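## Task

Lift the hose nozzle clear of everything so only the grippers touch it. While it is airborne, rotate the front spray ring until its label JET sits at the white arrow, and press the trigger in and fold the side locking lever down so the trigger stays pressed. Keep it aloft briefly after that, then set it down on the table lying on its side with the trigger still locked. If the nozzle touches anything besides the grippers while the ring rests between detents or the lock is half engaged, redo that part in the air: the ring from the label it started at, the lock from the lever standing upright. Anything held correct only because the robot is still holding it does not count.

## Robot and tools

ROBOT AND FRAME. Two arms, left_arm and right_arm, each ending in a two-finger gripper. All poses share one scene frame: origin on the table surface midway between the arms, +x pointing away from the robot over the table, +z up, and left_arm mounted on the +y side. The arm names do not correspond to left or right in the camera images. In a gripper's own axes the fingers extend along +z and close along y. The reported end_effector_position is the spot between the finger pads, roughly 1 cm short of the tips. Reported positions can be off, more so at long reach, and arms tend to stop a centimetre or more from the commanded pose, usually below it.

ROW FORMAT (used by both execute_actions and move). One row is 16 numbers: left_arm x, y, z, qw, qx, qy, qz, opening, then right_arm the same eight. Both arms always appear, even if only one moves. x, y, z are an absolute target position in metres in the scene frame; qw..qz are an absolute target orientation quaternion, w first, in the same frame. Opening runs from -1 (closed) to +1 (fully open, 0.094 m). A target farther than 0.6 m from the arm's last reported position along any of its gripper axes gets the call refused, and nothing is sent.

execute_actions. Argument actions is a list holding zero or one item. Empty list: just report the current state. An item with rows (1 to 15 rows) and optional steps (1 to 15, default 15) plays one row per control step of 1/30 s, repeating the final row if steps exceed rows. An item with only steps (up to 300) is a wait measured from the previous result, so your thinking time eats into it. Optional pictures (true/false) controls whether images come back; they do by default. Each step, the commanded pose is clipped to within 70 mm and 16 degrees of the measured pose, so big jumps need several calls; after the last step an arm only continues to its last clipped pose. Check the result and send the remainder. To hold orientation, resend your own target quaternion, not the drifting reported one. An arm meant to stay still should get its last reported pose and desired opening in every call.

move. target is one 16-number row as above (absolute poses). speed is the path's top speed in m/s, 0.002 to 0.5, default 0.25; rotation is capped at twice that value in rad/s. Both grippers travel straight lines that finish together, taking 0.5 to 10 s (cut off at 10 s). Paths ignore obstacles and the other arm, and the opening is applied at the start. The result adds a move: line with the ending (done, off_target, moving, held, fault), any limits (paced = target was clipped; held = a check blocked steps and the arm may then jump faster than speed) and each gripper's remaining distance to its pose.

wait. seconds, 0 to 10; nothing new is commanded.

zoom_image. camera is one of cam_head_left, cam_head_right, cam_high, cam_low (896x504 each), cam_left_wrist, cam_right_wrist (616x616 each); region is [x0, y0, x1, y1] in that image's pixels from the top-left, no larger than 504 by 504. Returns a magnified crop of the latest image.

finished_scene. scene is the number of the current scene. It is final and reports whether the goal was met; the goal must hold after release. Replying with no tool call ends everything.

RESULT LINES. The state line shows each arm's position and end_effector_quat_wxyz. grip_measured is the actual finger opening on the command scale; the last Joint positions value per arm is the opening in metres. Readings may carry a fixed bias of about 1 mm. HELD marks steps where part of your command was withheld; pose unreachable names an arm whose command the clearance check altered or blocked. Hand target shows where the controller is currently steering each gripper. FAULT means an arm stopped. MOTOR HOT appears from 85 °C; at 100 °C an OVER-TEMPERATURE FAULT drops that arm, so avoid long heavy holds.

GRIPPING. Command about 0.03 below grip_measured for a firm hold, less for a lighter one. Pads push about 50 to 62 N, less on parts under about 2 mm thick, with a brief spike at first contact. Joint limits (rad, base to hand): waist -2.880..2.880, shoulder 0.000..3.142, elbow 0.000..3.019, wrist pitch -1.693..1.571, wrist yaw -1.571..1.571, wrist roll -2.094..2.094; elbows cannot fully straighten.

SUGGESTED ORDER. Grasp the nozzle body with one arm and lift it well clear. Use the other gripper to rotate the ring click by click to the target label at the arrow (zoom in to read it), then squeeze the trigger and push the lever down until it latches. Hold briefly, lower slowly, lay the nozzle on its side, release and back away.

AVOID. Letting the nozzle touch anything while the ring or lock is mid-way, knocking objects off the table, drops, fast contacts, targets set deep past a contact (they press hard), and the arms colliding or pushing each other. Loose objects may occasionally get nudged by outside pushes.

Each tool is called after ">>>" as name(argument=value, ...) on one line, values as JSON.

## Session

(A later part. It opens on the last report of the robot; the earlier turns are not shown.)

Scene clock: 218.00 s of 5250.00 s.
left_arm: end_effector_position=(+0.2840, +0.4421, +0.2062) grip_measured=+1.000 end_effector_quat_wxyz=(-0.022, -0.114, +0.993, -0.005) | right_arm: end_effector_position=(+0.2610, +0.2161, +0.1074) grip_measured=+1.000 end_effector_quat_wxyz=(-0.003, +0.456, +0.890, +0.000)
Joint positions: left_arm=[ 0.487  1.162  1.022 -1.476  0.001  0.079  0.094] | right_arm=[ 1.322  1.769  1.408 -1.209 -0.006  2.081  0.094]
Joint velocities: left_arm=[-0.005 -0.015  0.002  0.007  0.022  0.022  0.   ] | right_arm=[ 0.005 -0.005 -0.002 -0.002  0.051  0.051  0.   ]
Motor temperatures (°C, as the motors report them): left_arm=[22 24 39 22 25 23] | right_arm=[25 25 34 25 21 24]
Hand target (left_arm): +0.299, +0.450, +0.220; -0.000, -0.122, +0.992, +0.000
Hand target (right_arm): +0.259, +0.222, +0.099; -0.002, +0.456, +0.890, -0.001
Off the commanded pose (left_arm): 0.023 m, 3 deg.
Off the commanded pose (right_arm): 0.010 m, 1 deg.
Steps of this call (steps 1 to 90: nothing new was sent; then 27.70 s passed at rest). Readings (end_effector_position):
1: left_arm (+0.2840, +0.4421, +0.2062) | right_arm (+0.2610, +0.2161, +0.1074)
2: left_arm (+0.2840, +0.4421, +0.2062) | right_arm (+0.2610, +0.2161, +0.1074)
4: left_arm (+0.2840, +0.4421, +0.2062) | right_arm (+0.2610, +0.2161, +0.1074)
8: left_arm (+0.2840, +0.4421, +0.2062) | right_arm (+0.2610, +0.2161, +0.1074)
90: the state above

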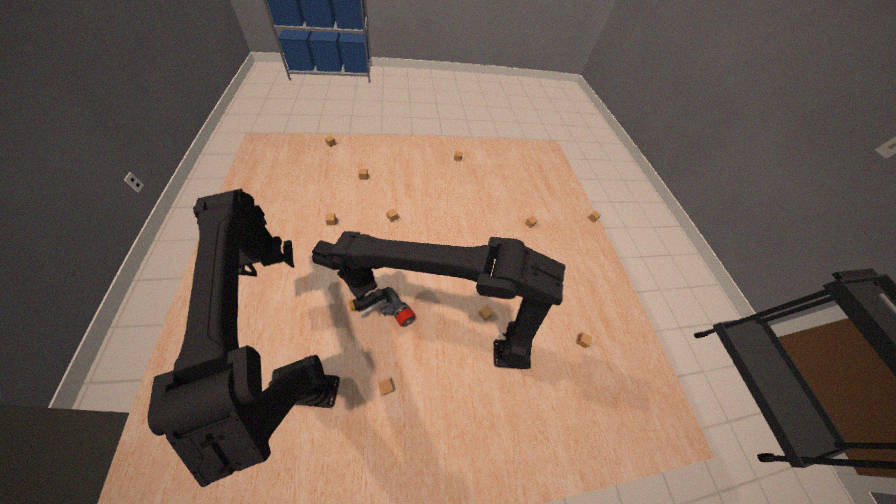

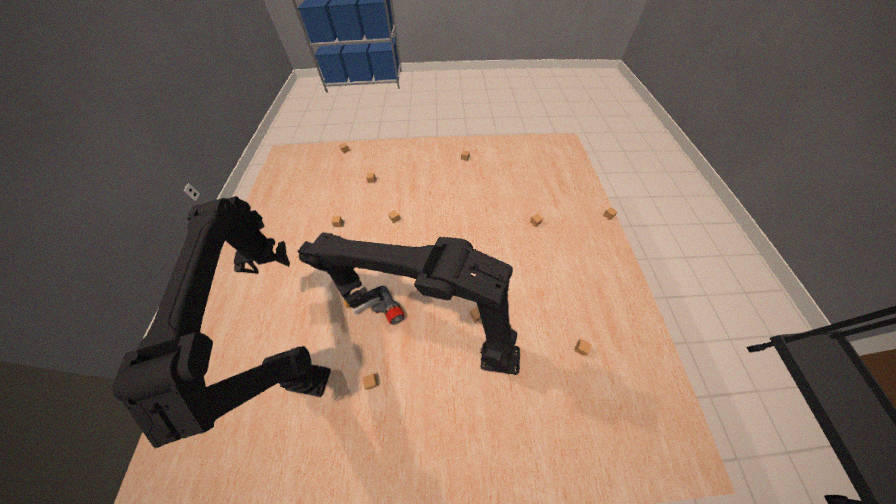

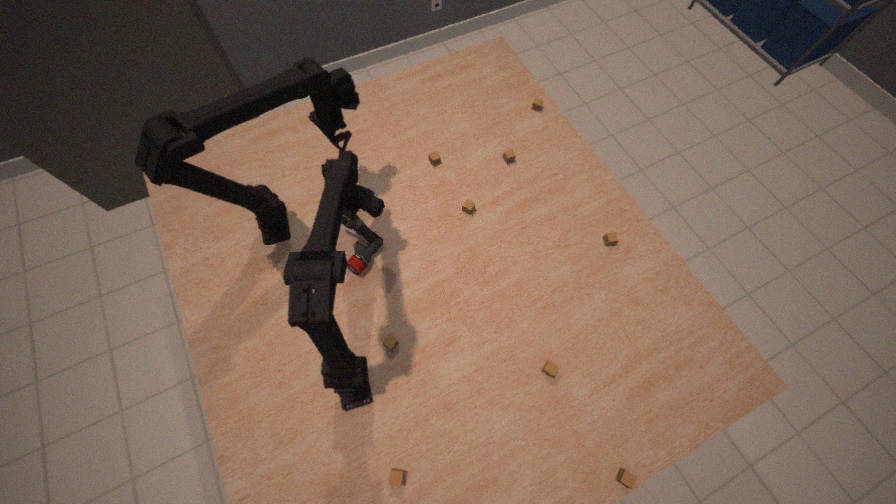

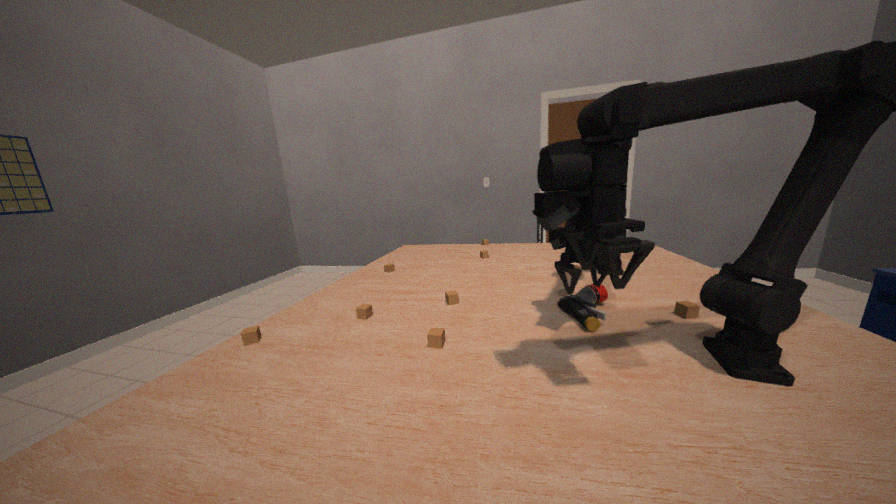

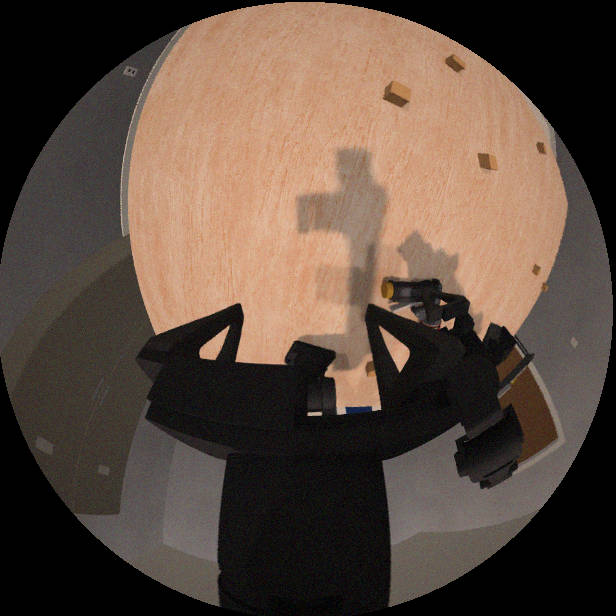

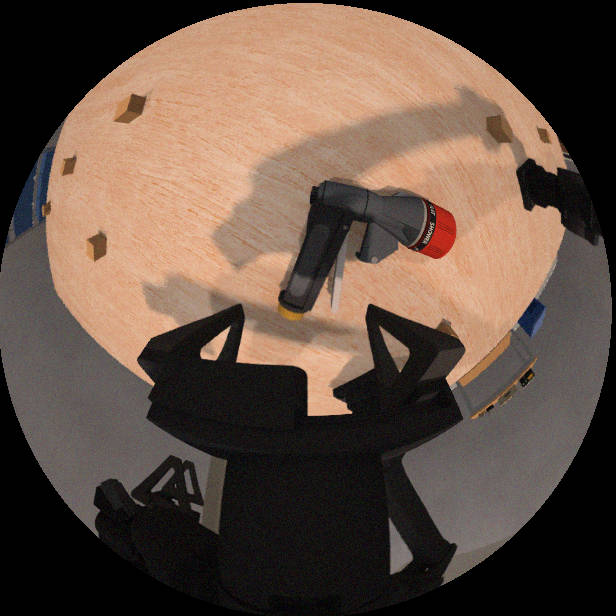

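>>> move(target=[0.30,0.45,0.22,0,-0.122,0.9925,0,1, 0.249,0.215,0.05,0,0.4617,0.887,0,1], speed=0.1)

>>> zoom_image(camera="cam_right_wrist", region=[150,100,500,450])

Scene clock: 231.47 s of 5250.00 s.
left_arm: end_effector_position=(+0.2840, +0.4421, +0.2062) grip_measured=+1.000 end_effector_quat_wxyz=(-0.022, -0.114, +0.993, -0.005) | right_arm: end_effector_position=(+0.2542, +0.2107, +0.0630) grip_measured=+1.000 end_effector_quat_wxyz=(-0.004, +0.452, +0.892, +0.007)
Joint positions: left_arm=[ 0.487  1.162  1.022 -1.476  0.001  0.079  0.094] | right_arm=[ 1.33   1.791  1.311 -1.077 -0.006  2.081  0.094]
Joint velocities: left_arm=[-0.005  0.005 -0.002 -0.012  0.022  0.037  0.   ] | right_arm=[-0.005 -0.005  0.017  0.012 -0.022  0.007  0.   ]
Motor temperatures (°C, as the motors report them): left_arm=[22 24 39 22 25 23] | right_arm=[25 26 34 25 21 24]
Hand target (left_arm): +0.299, +0.450, +0.220; +0.000, -0.122, +0.993, +0.000
Hand target (right_arm): +0.249, +0.215, +0.050; -0.004, +0.451, +0.892, +0.000
Off the commanded pose (left_arm): 0.023 m, 3 deg.
Off the commanded pose (right_arm): 0.015 m, 2 deg.
joint sent to its limit (right arm) — the command would take joint 6 (wrist roll) past its upper limit, so that joint was sent only as far as its limit.
After step 90, 9.47 s passed at rest.
move: off_target (left_arm, right_arm)

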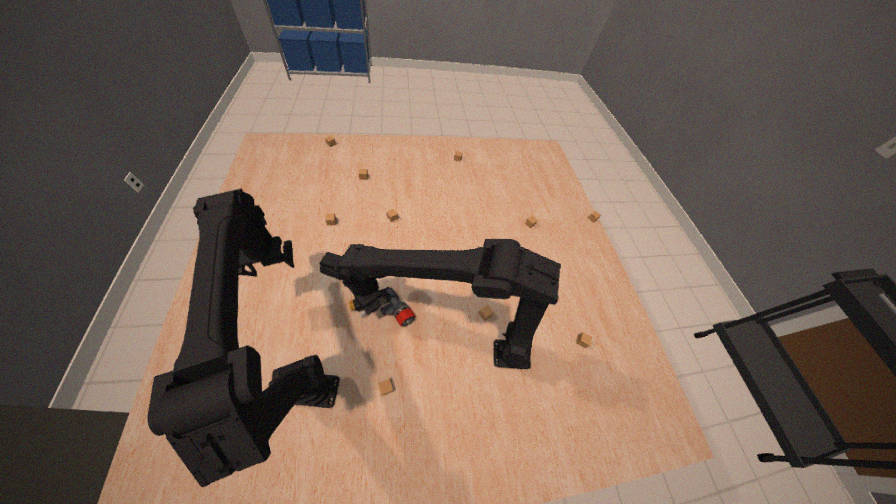

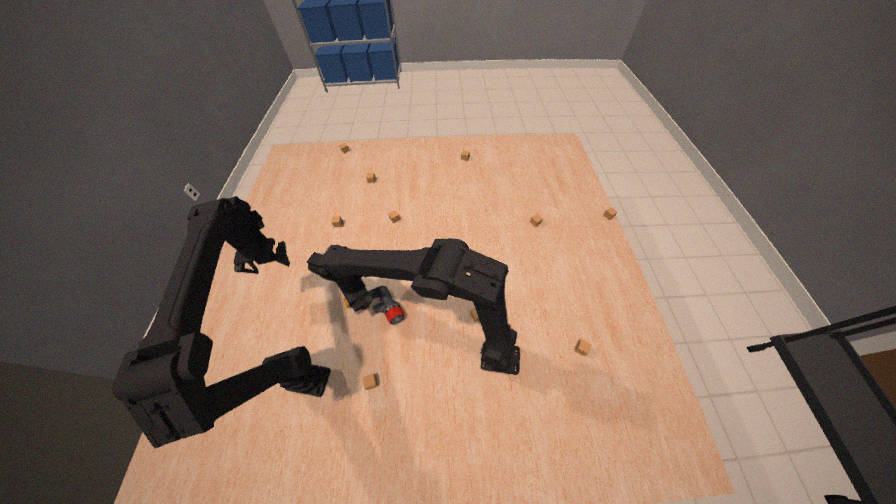

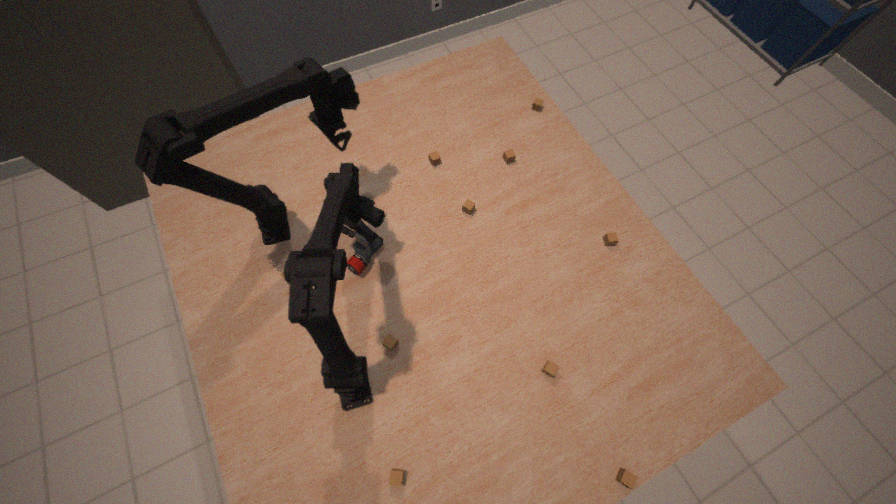

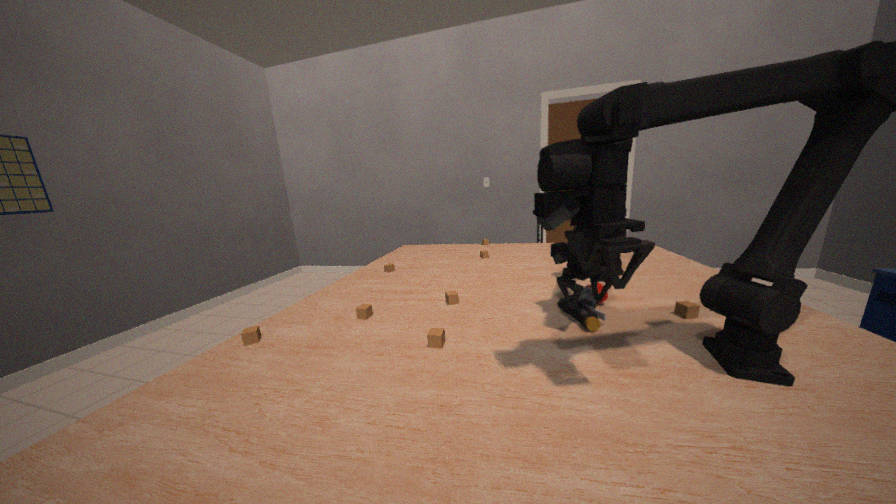

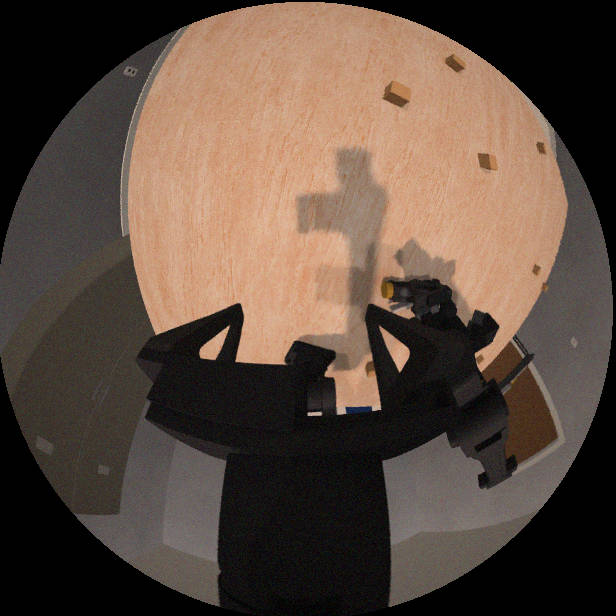

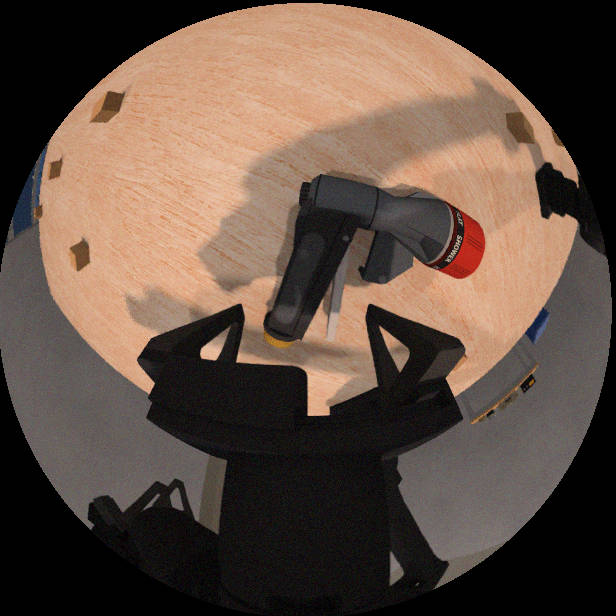

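Region (150, 100, 500, 450) of cam_right_wrist's 616x616 image, scaled by 1.440, with more detail than that image has.

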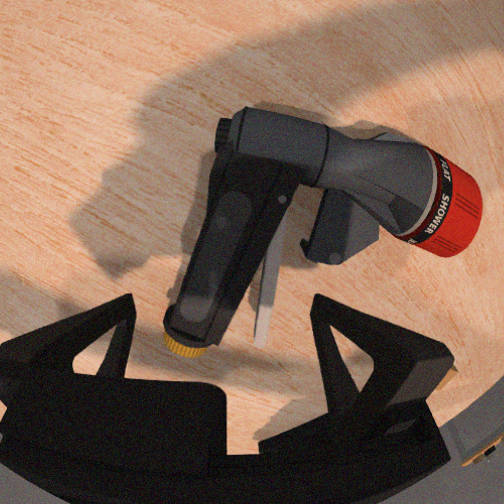

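>>> move(target=[0.30,0.45,0.22,0,-0.122,0.9925,0,1, 0.246,0.220,0.02,0,0.4617,0.887,0,1], speed=0.05)

Scene clock: 243.30 s of 5250.00 s.
left_arm: end_effector_position=(+0.2840, +0.4421, +0.2062) grip_measured=+1.000 end_effector_quat_wxyz=(-0.022, -0.114, +0.993, -0.005) | right_arm: end_effector_position=(+0.2522, +0.2162, +0.0339) grip_measured=+1.000 end_effector_quat_wxyz=(-0.004, +0.449, +0.894, +0.007)
Joint positions: left_arm=[ 0.487  1.162  1.022 -1.476  0.001  0.079  0.094] | right_arm=[ 1.337  1.837  1.291 -1.01  -0.008  2.081  0.094]
Joint velocities: left_arm=[-0.015 -0.005  0.002 -0.007  0.037 -0.066  0.   ] | right_arm=[-0.015  0.005  0.007 -0.017 -0.007 -0.007  0.   ]
Motor temperatures (°C, as the motors report them): left_arm=[22 24 39 22 25 23] | right_arm=[25 26 34 25 21 24]
Hand target (left_arm): +0.299, +0.450, +0.220; +0.000, -0.122, +0.993, +0.000
Hand target (right_arm): +0.246, +0.220, +0.020; -0.005, +0.448, +0.894, -0.000
Off the commanded pose (left_arm): 0.023 m, 3 deg.
Off the commanded pose (right_arm): 0.016 m, 2 deg.
joint sent to its limit (right arm) — the command would take joint 6 (wrist roll) past its upper limit, so that joint was sent only as far as its limit.
After step 90, 7.60 s passed at rest.
move: off_target (left_arm, right_arm)

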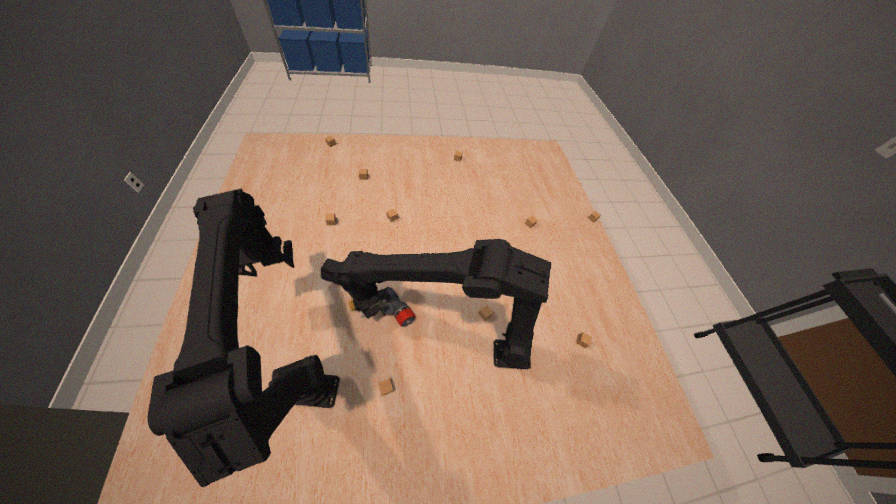

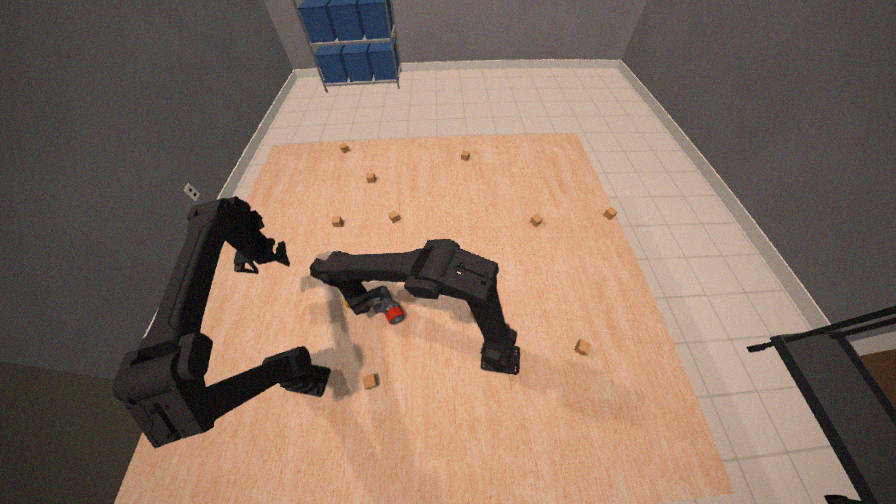

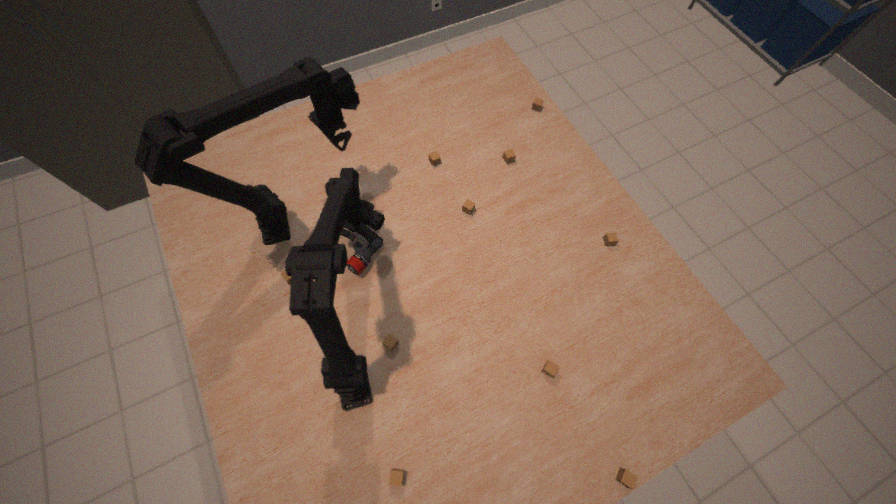

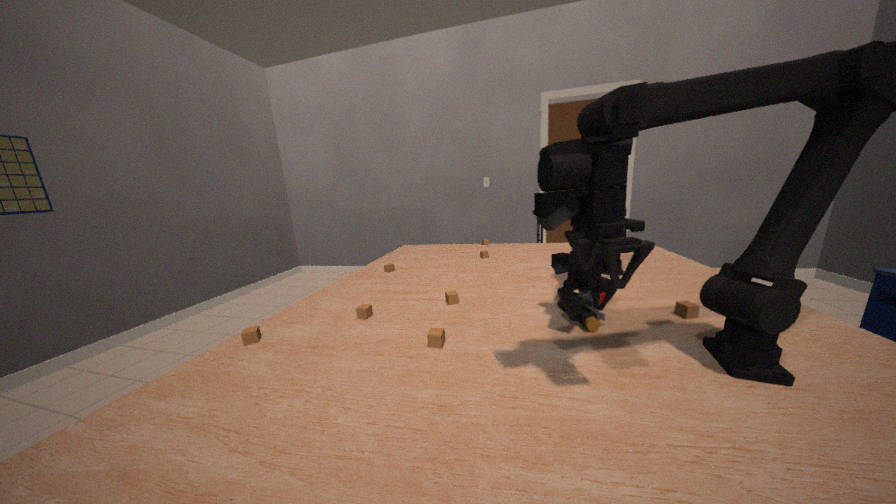

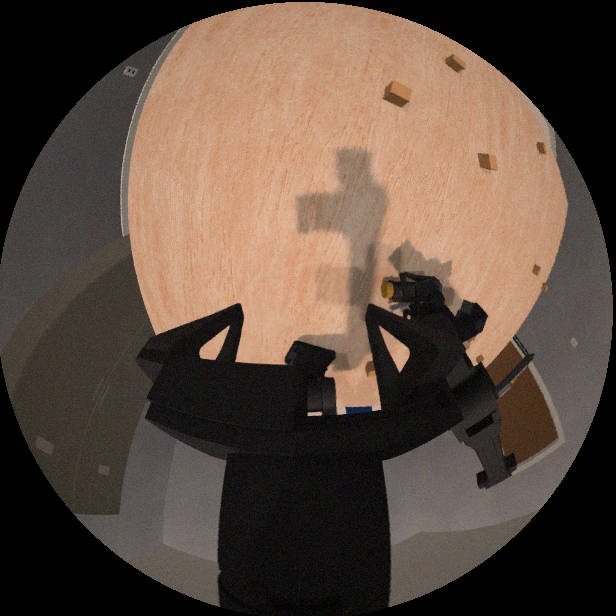

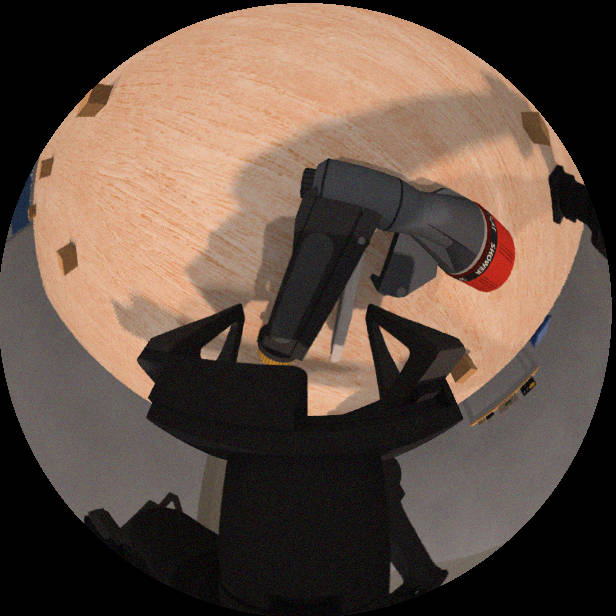

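>>> move(target=[0.30,0.45,0.22,0,-0.122,0.9925,0,1, 0.246,0.220,0.012,0,0.4617,0.887,0,0.4], speed=0.03)

>>> move(target=[0.30,0.45,0.22,0,-0.122,0.9925,0,1, 0.246,0.220,0.012,0,0.4617,0.887,0,-0.29], speed=0.03)

Scene clock: 251.57 s of 5250.00 s.
left_arm: end_effector_position=(+0.2840, +0.4421, +0.2062) grip_measured=+1.000 end_effector_quat_wxyz=(-0.022, -0.114, +0.993, -0.005) | right_arm: end_effector_position=(+0.2522, +0.2167, +0.0311) grip_measured=+0.403 end_effector_quat_wxyz=(-0.005, +0.449, +0.894, +0.010)
Joint positions: left_arm=[ 0.487  1.162  1.022 -1.476  0.001  0.079  0.094] | right_arm=[ 1.337  1.839  1.285 -0.996 -0.009  2.081  0.066]
Joint velocities: left_arm=[ 0.005 -0.015  0.002  0.007  0.037 -0.007  0.   ] | right_arm=[-0.015  0.015 -0.012 -0.027 -0.066  0.095  0.   ]
Motor temperatures (°C, as the motors report them): left_arm=[22 24 39 22 25 23] | right_arm=[25 26 33 25 21 24]
Hand target (left_arm): +0.299, +0.450, +0.220; +0.000, -0.122, +0.993, +0.000
Hand target (right_arm): +0.246, +0.219, +0.012; -0.005, +0.448, +0.894, -0.000
Off the commanded pose (left_arm): 0.023 m, 3 deg.
Off the commanded pose (right_arm): 0.020 m, 2 deg.
joint sent to its limit (right arm) — the command would take joint 6 (wrist roll) past its upper limit, so that joint was sent only as far as its limit.
After step 90, 4.27 s passed at rest.
move: off_target (left_arm, right_arm)

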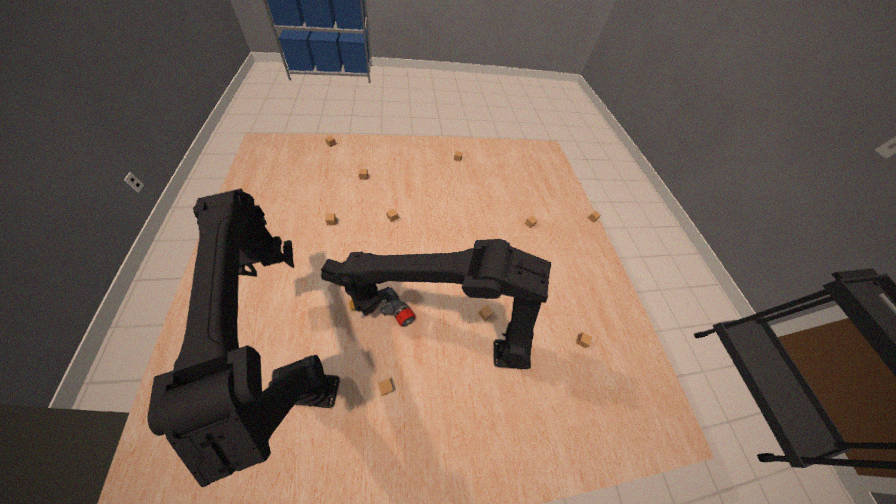

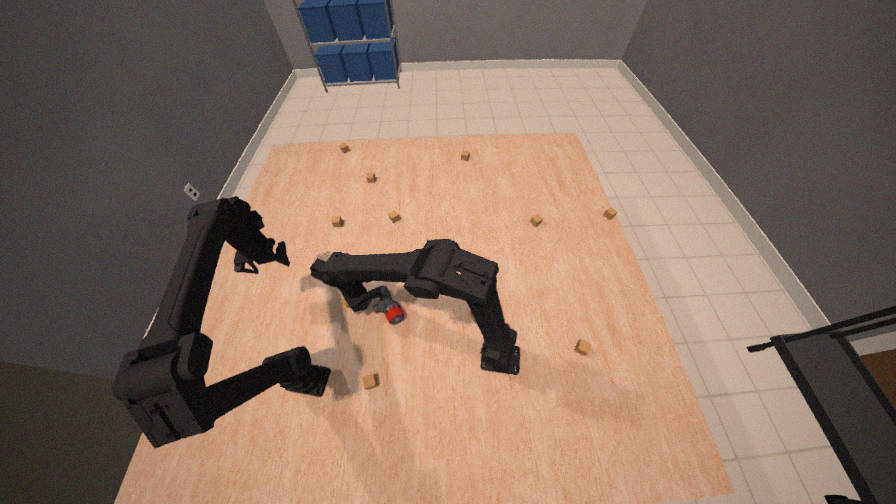

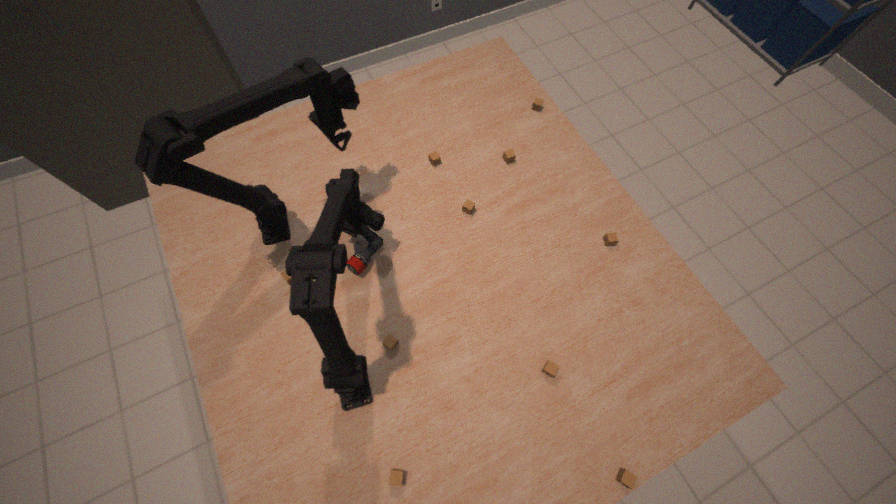

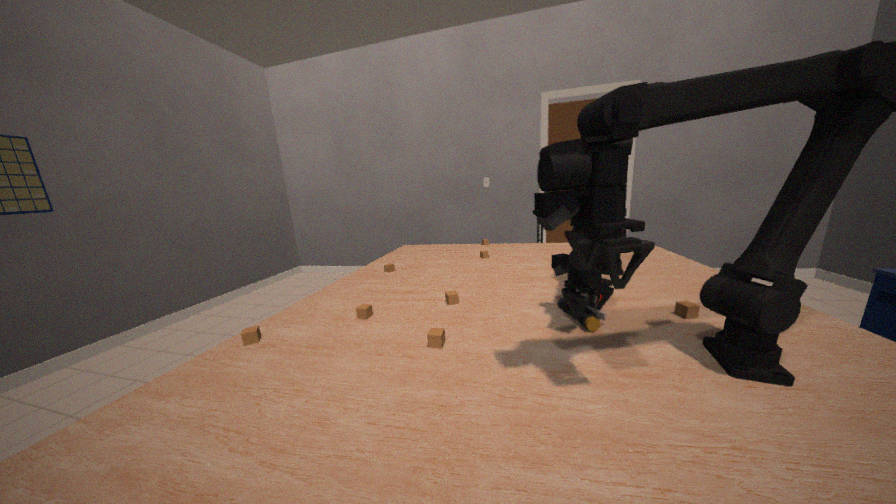

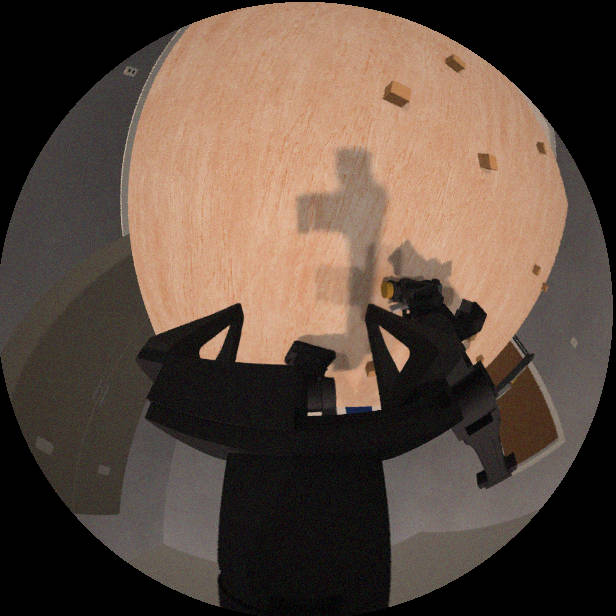

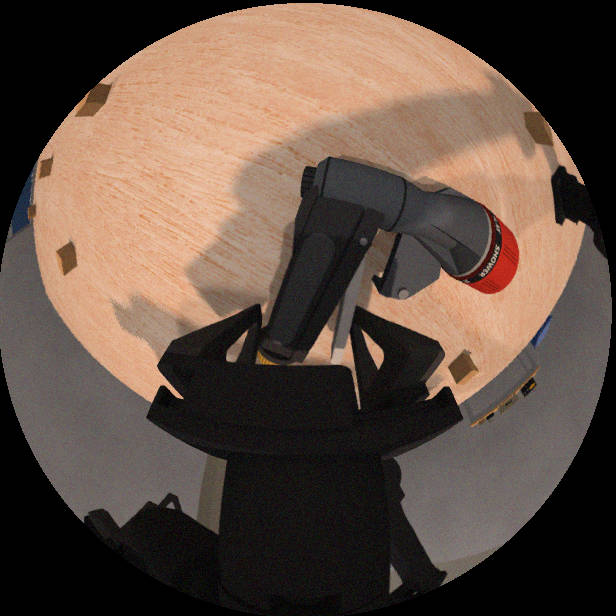

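Scene clock: 252.57 s of 5250.00 s.
left_arm: end_effector_position=(+0.2840, +0.4421, +0.2062) grip_measured=+1.000 end_effector_quat_wxyz=(-0.022, -0.114, +0.993, -0.005) | right_arm: end_effector_position=(+0.2520, +0.2160, +0.0304) grip_measured=-0.179 end_effector_quat_wxyz=(-0.004, +0.451, +0.893, +0.010)
Joint positions: left_arm=[ 0.487  1.162  1.022 -1.476  0.001  0.079  0.094] | right_arm=[ 1.337  1.839  1.283 -0.995 -0.008  2.085  0.039]
Joint velocities: left_arm=[ 0.005  0.005  0.007  0.007 -0.051 -0.037  0.   ] | right_arm=[-0.005  0.005 -0.002 -0.017 -0.007 -0.037  0.001]
Motor temperatures (°C, as the motors report them): left_arm=[22 24 39 22 25 23] | right_arm=[25 26 33 25 21 24]
Hand target (left_arm): +0.299, +0.450, +0.220; +0.000, -0.122, +0.993, +0.000
Hand target (right_arm): +0.246, +0.219, +0.012; -0.005, +0.448, +0.894, -0.000
Off the commanded pose (left_arm): 0.023 m, 3 deg.
Off the commanded pose (right_arm): 0.020 m, 2 deg.
joint sent to its limit (right arm) — the command would take joint 6 (wrist roll) past its upper limit, so that joint was sent only as far as its limit.
move: off_target (left_arm, right_arm)

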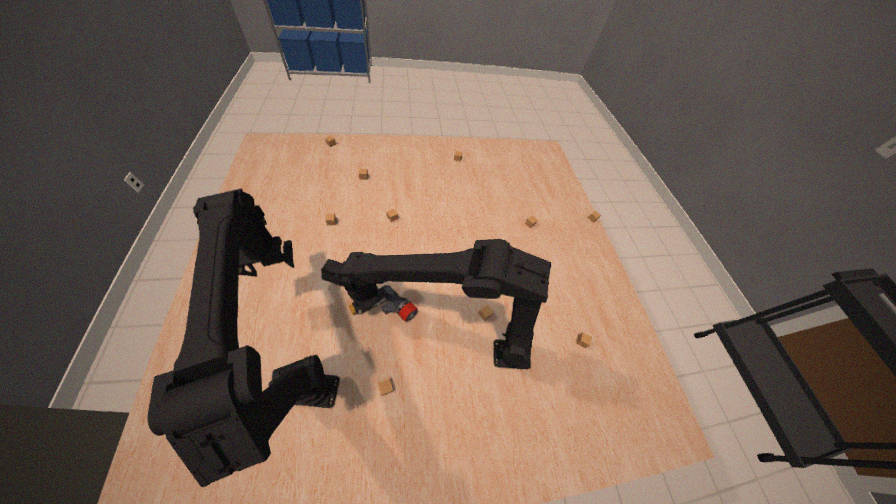

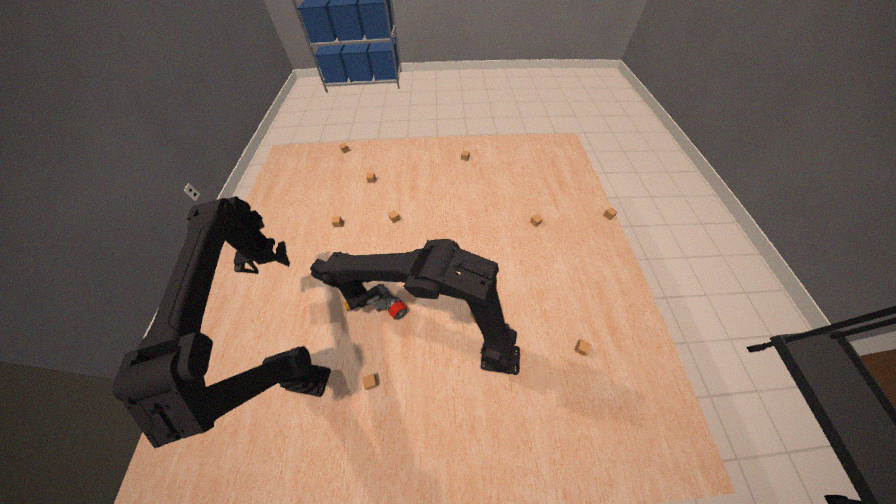

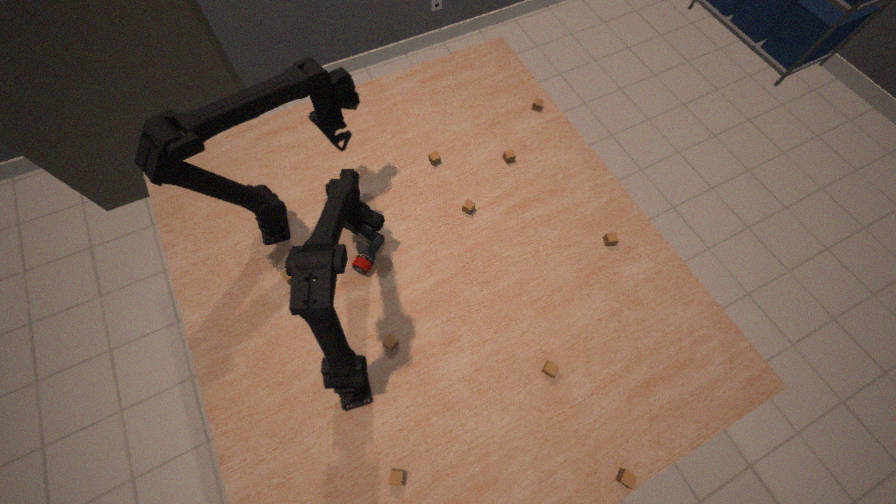

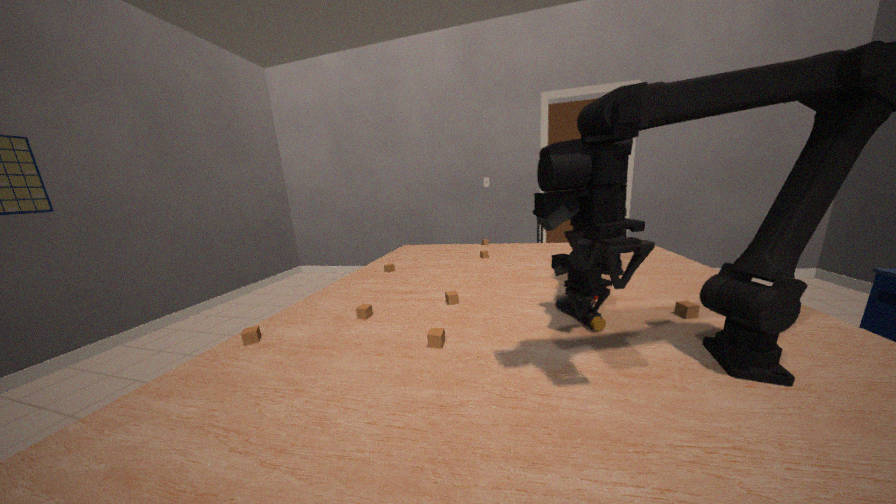

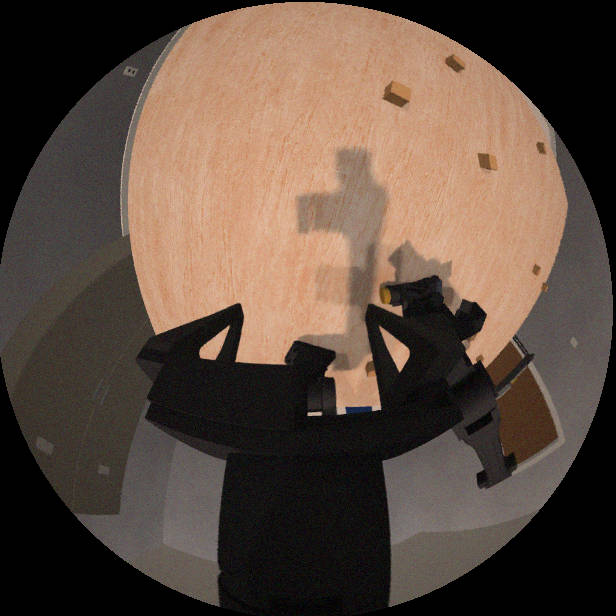

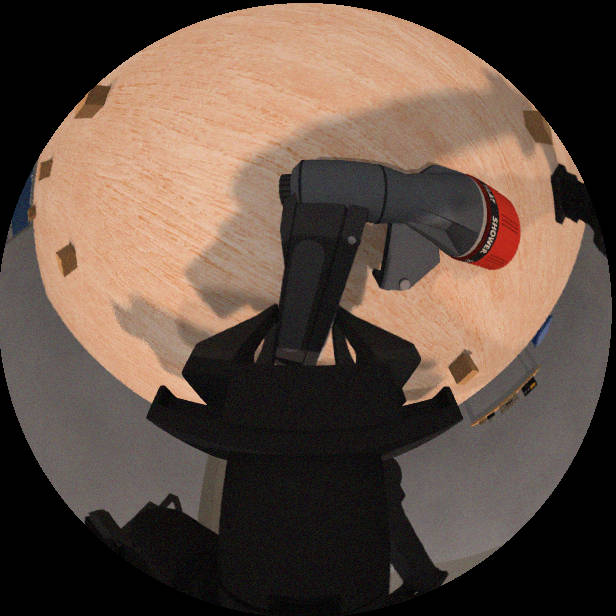

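>>> move(target=[0.30,0.45,0.22,0,-0.122,0.9925,0,1, 0.26,0.19,0.14,0,0.4617,0.887,0,-0.29], speed=0.1)

Scene clock: 258.10 s of 5250.00 s.
left_arm: end_effector_position=(+0.2840, +0.4421, +0.2062) grip_measured=+1.000 end_effector_quat_wxyz=(-0.022, -0.114, +0.993, -0.005) | right_arm: end_effector_position=(+0.2468, +0.1780, +0.1077) grip_measured=-0.179 end_effector_quat_wxyz=(-0.000, +0.460, +0.888, -0.032)
Joint positions: left_arm=[ 0.487  1.162  1.022 -1.476  0.001  0.079  0.094] | right_arm=[ 1.317  1.71   1.326 -1.25  -0.003  2.085  0.039]
Joint velocities: left_arm=[-0.005 -0.015 -0.007 -0.027 -0.051 -0.022  0.   ] | right_arm=[-0.005  0.005 -0.017 -0.007  0.007  0.037  0.001]
Motor temperatures (°C, as the motors report them): left_arm=[22 24 39 22 25 23] | right_arm=[25 26 33 25 21 24]
Hand target (left_arm): +0.299, +0.450, +0.220; +0.000, -0.122, +0.993, +0.000
Hand target (right_arm): +0.259, +0.188, +0.140; +0.000, +0.462, +0.887, +0.001
Off the commanded pose (left_arm): 0.023 m, 3 deg.
Off the commanded pose (right_arm): 0.037 m, 4 deg.
After step 90, 0.97 s passed at rest.
move: off_target (left_arm, right_arm)

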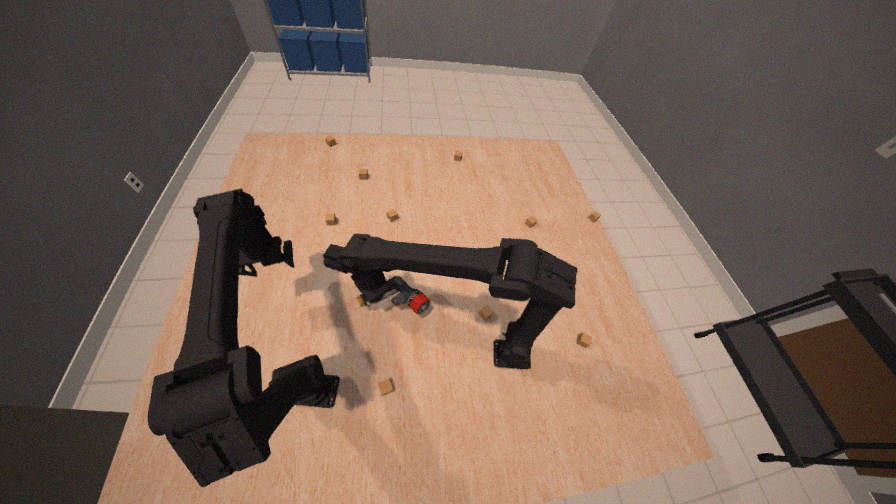

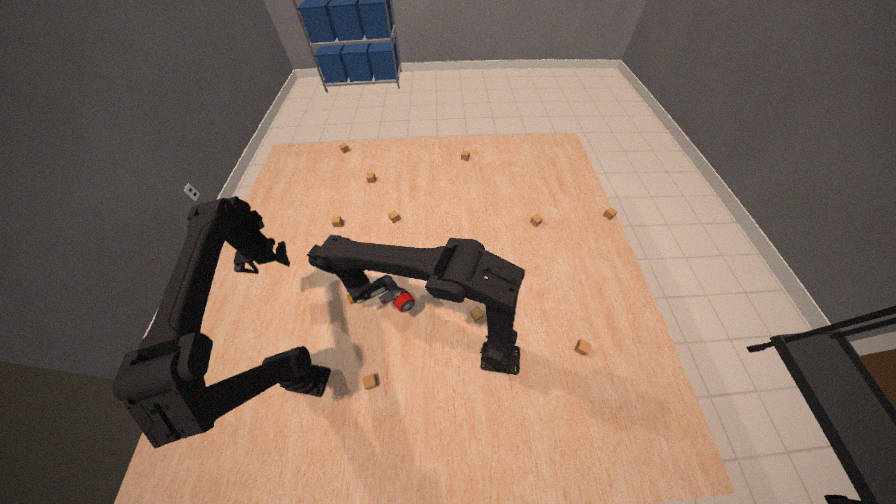

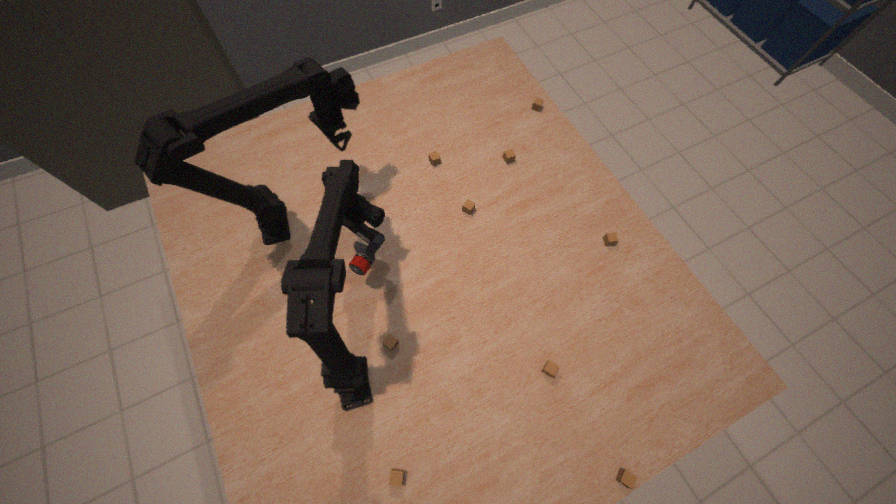

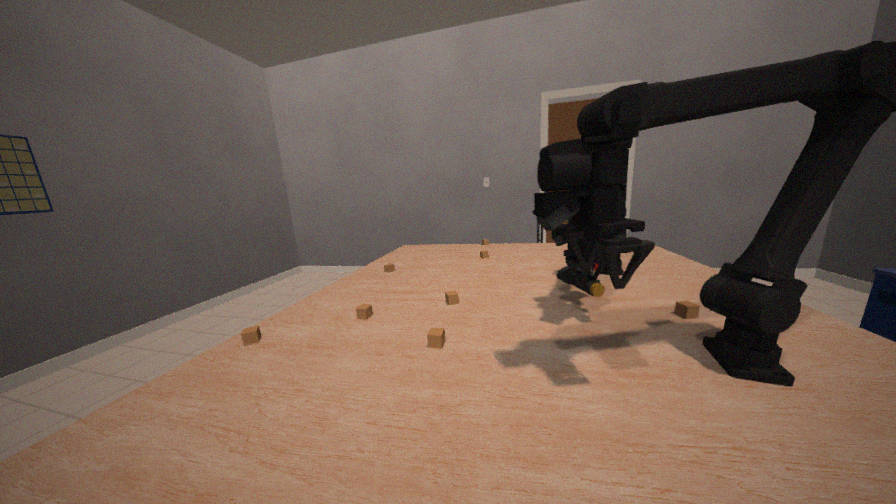

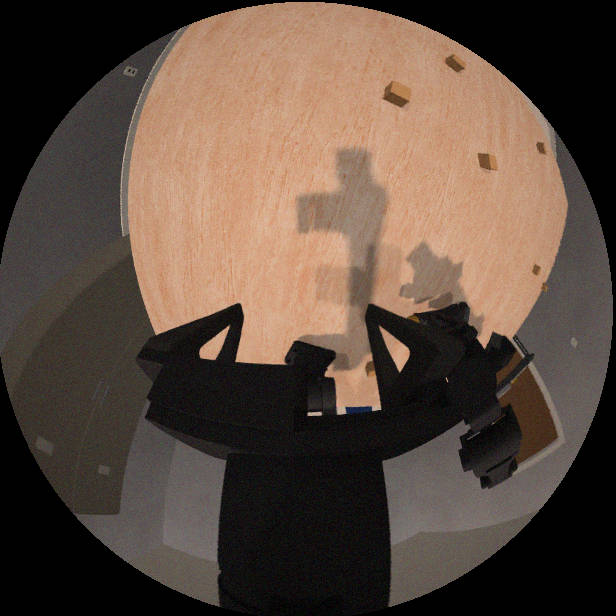

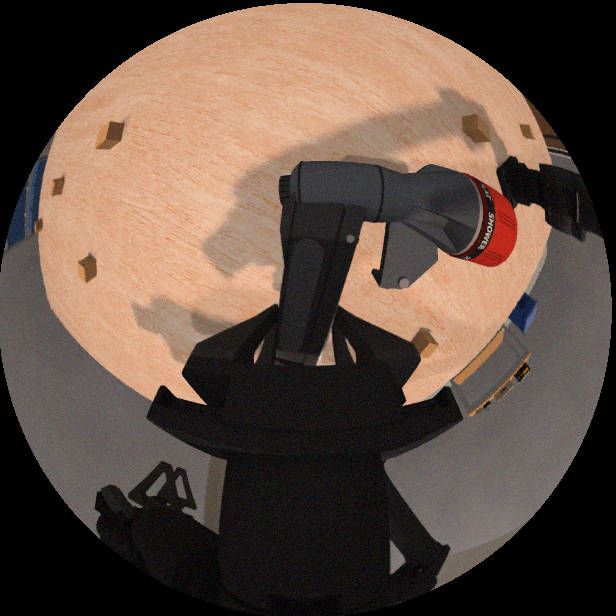

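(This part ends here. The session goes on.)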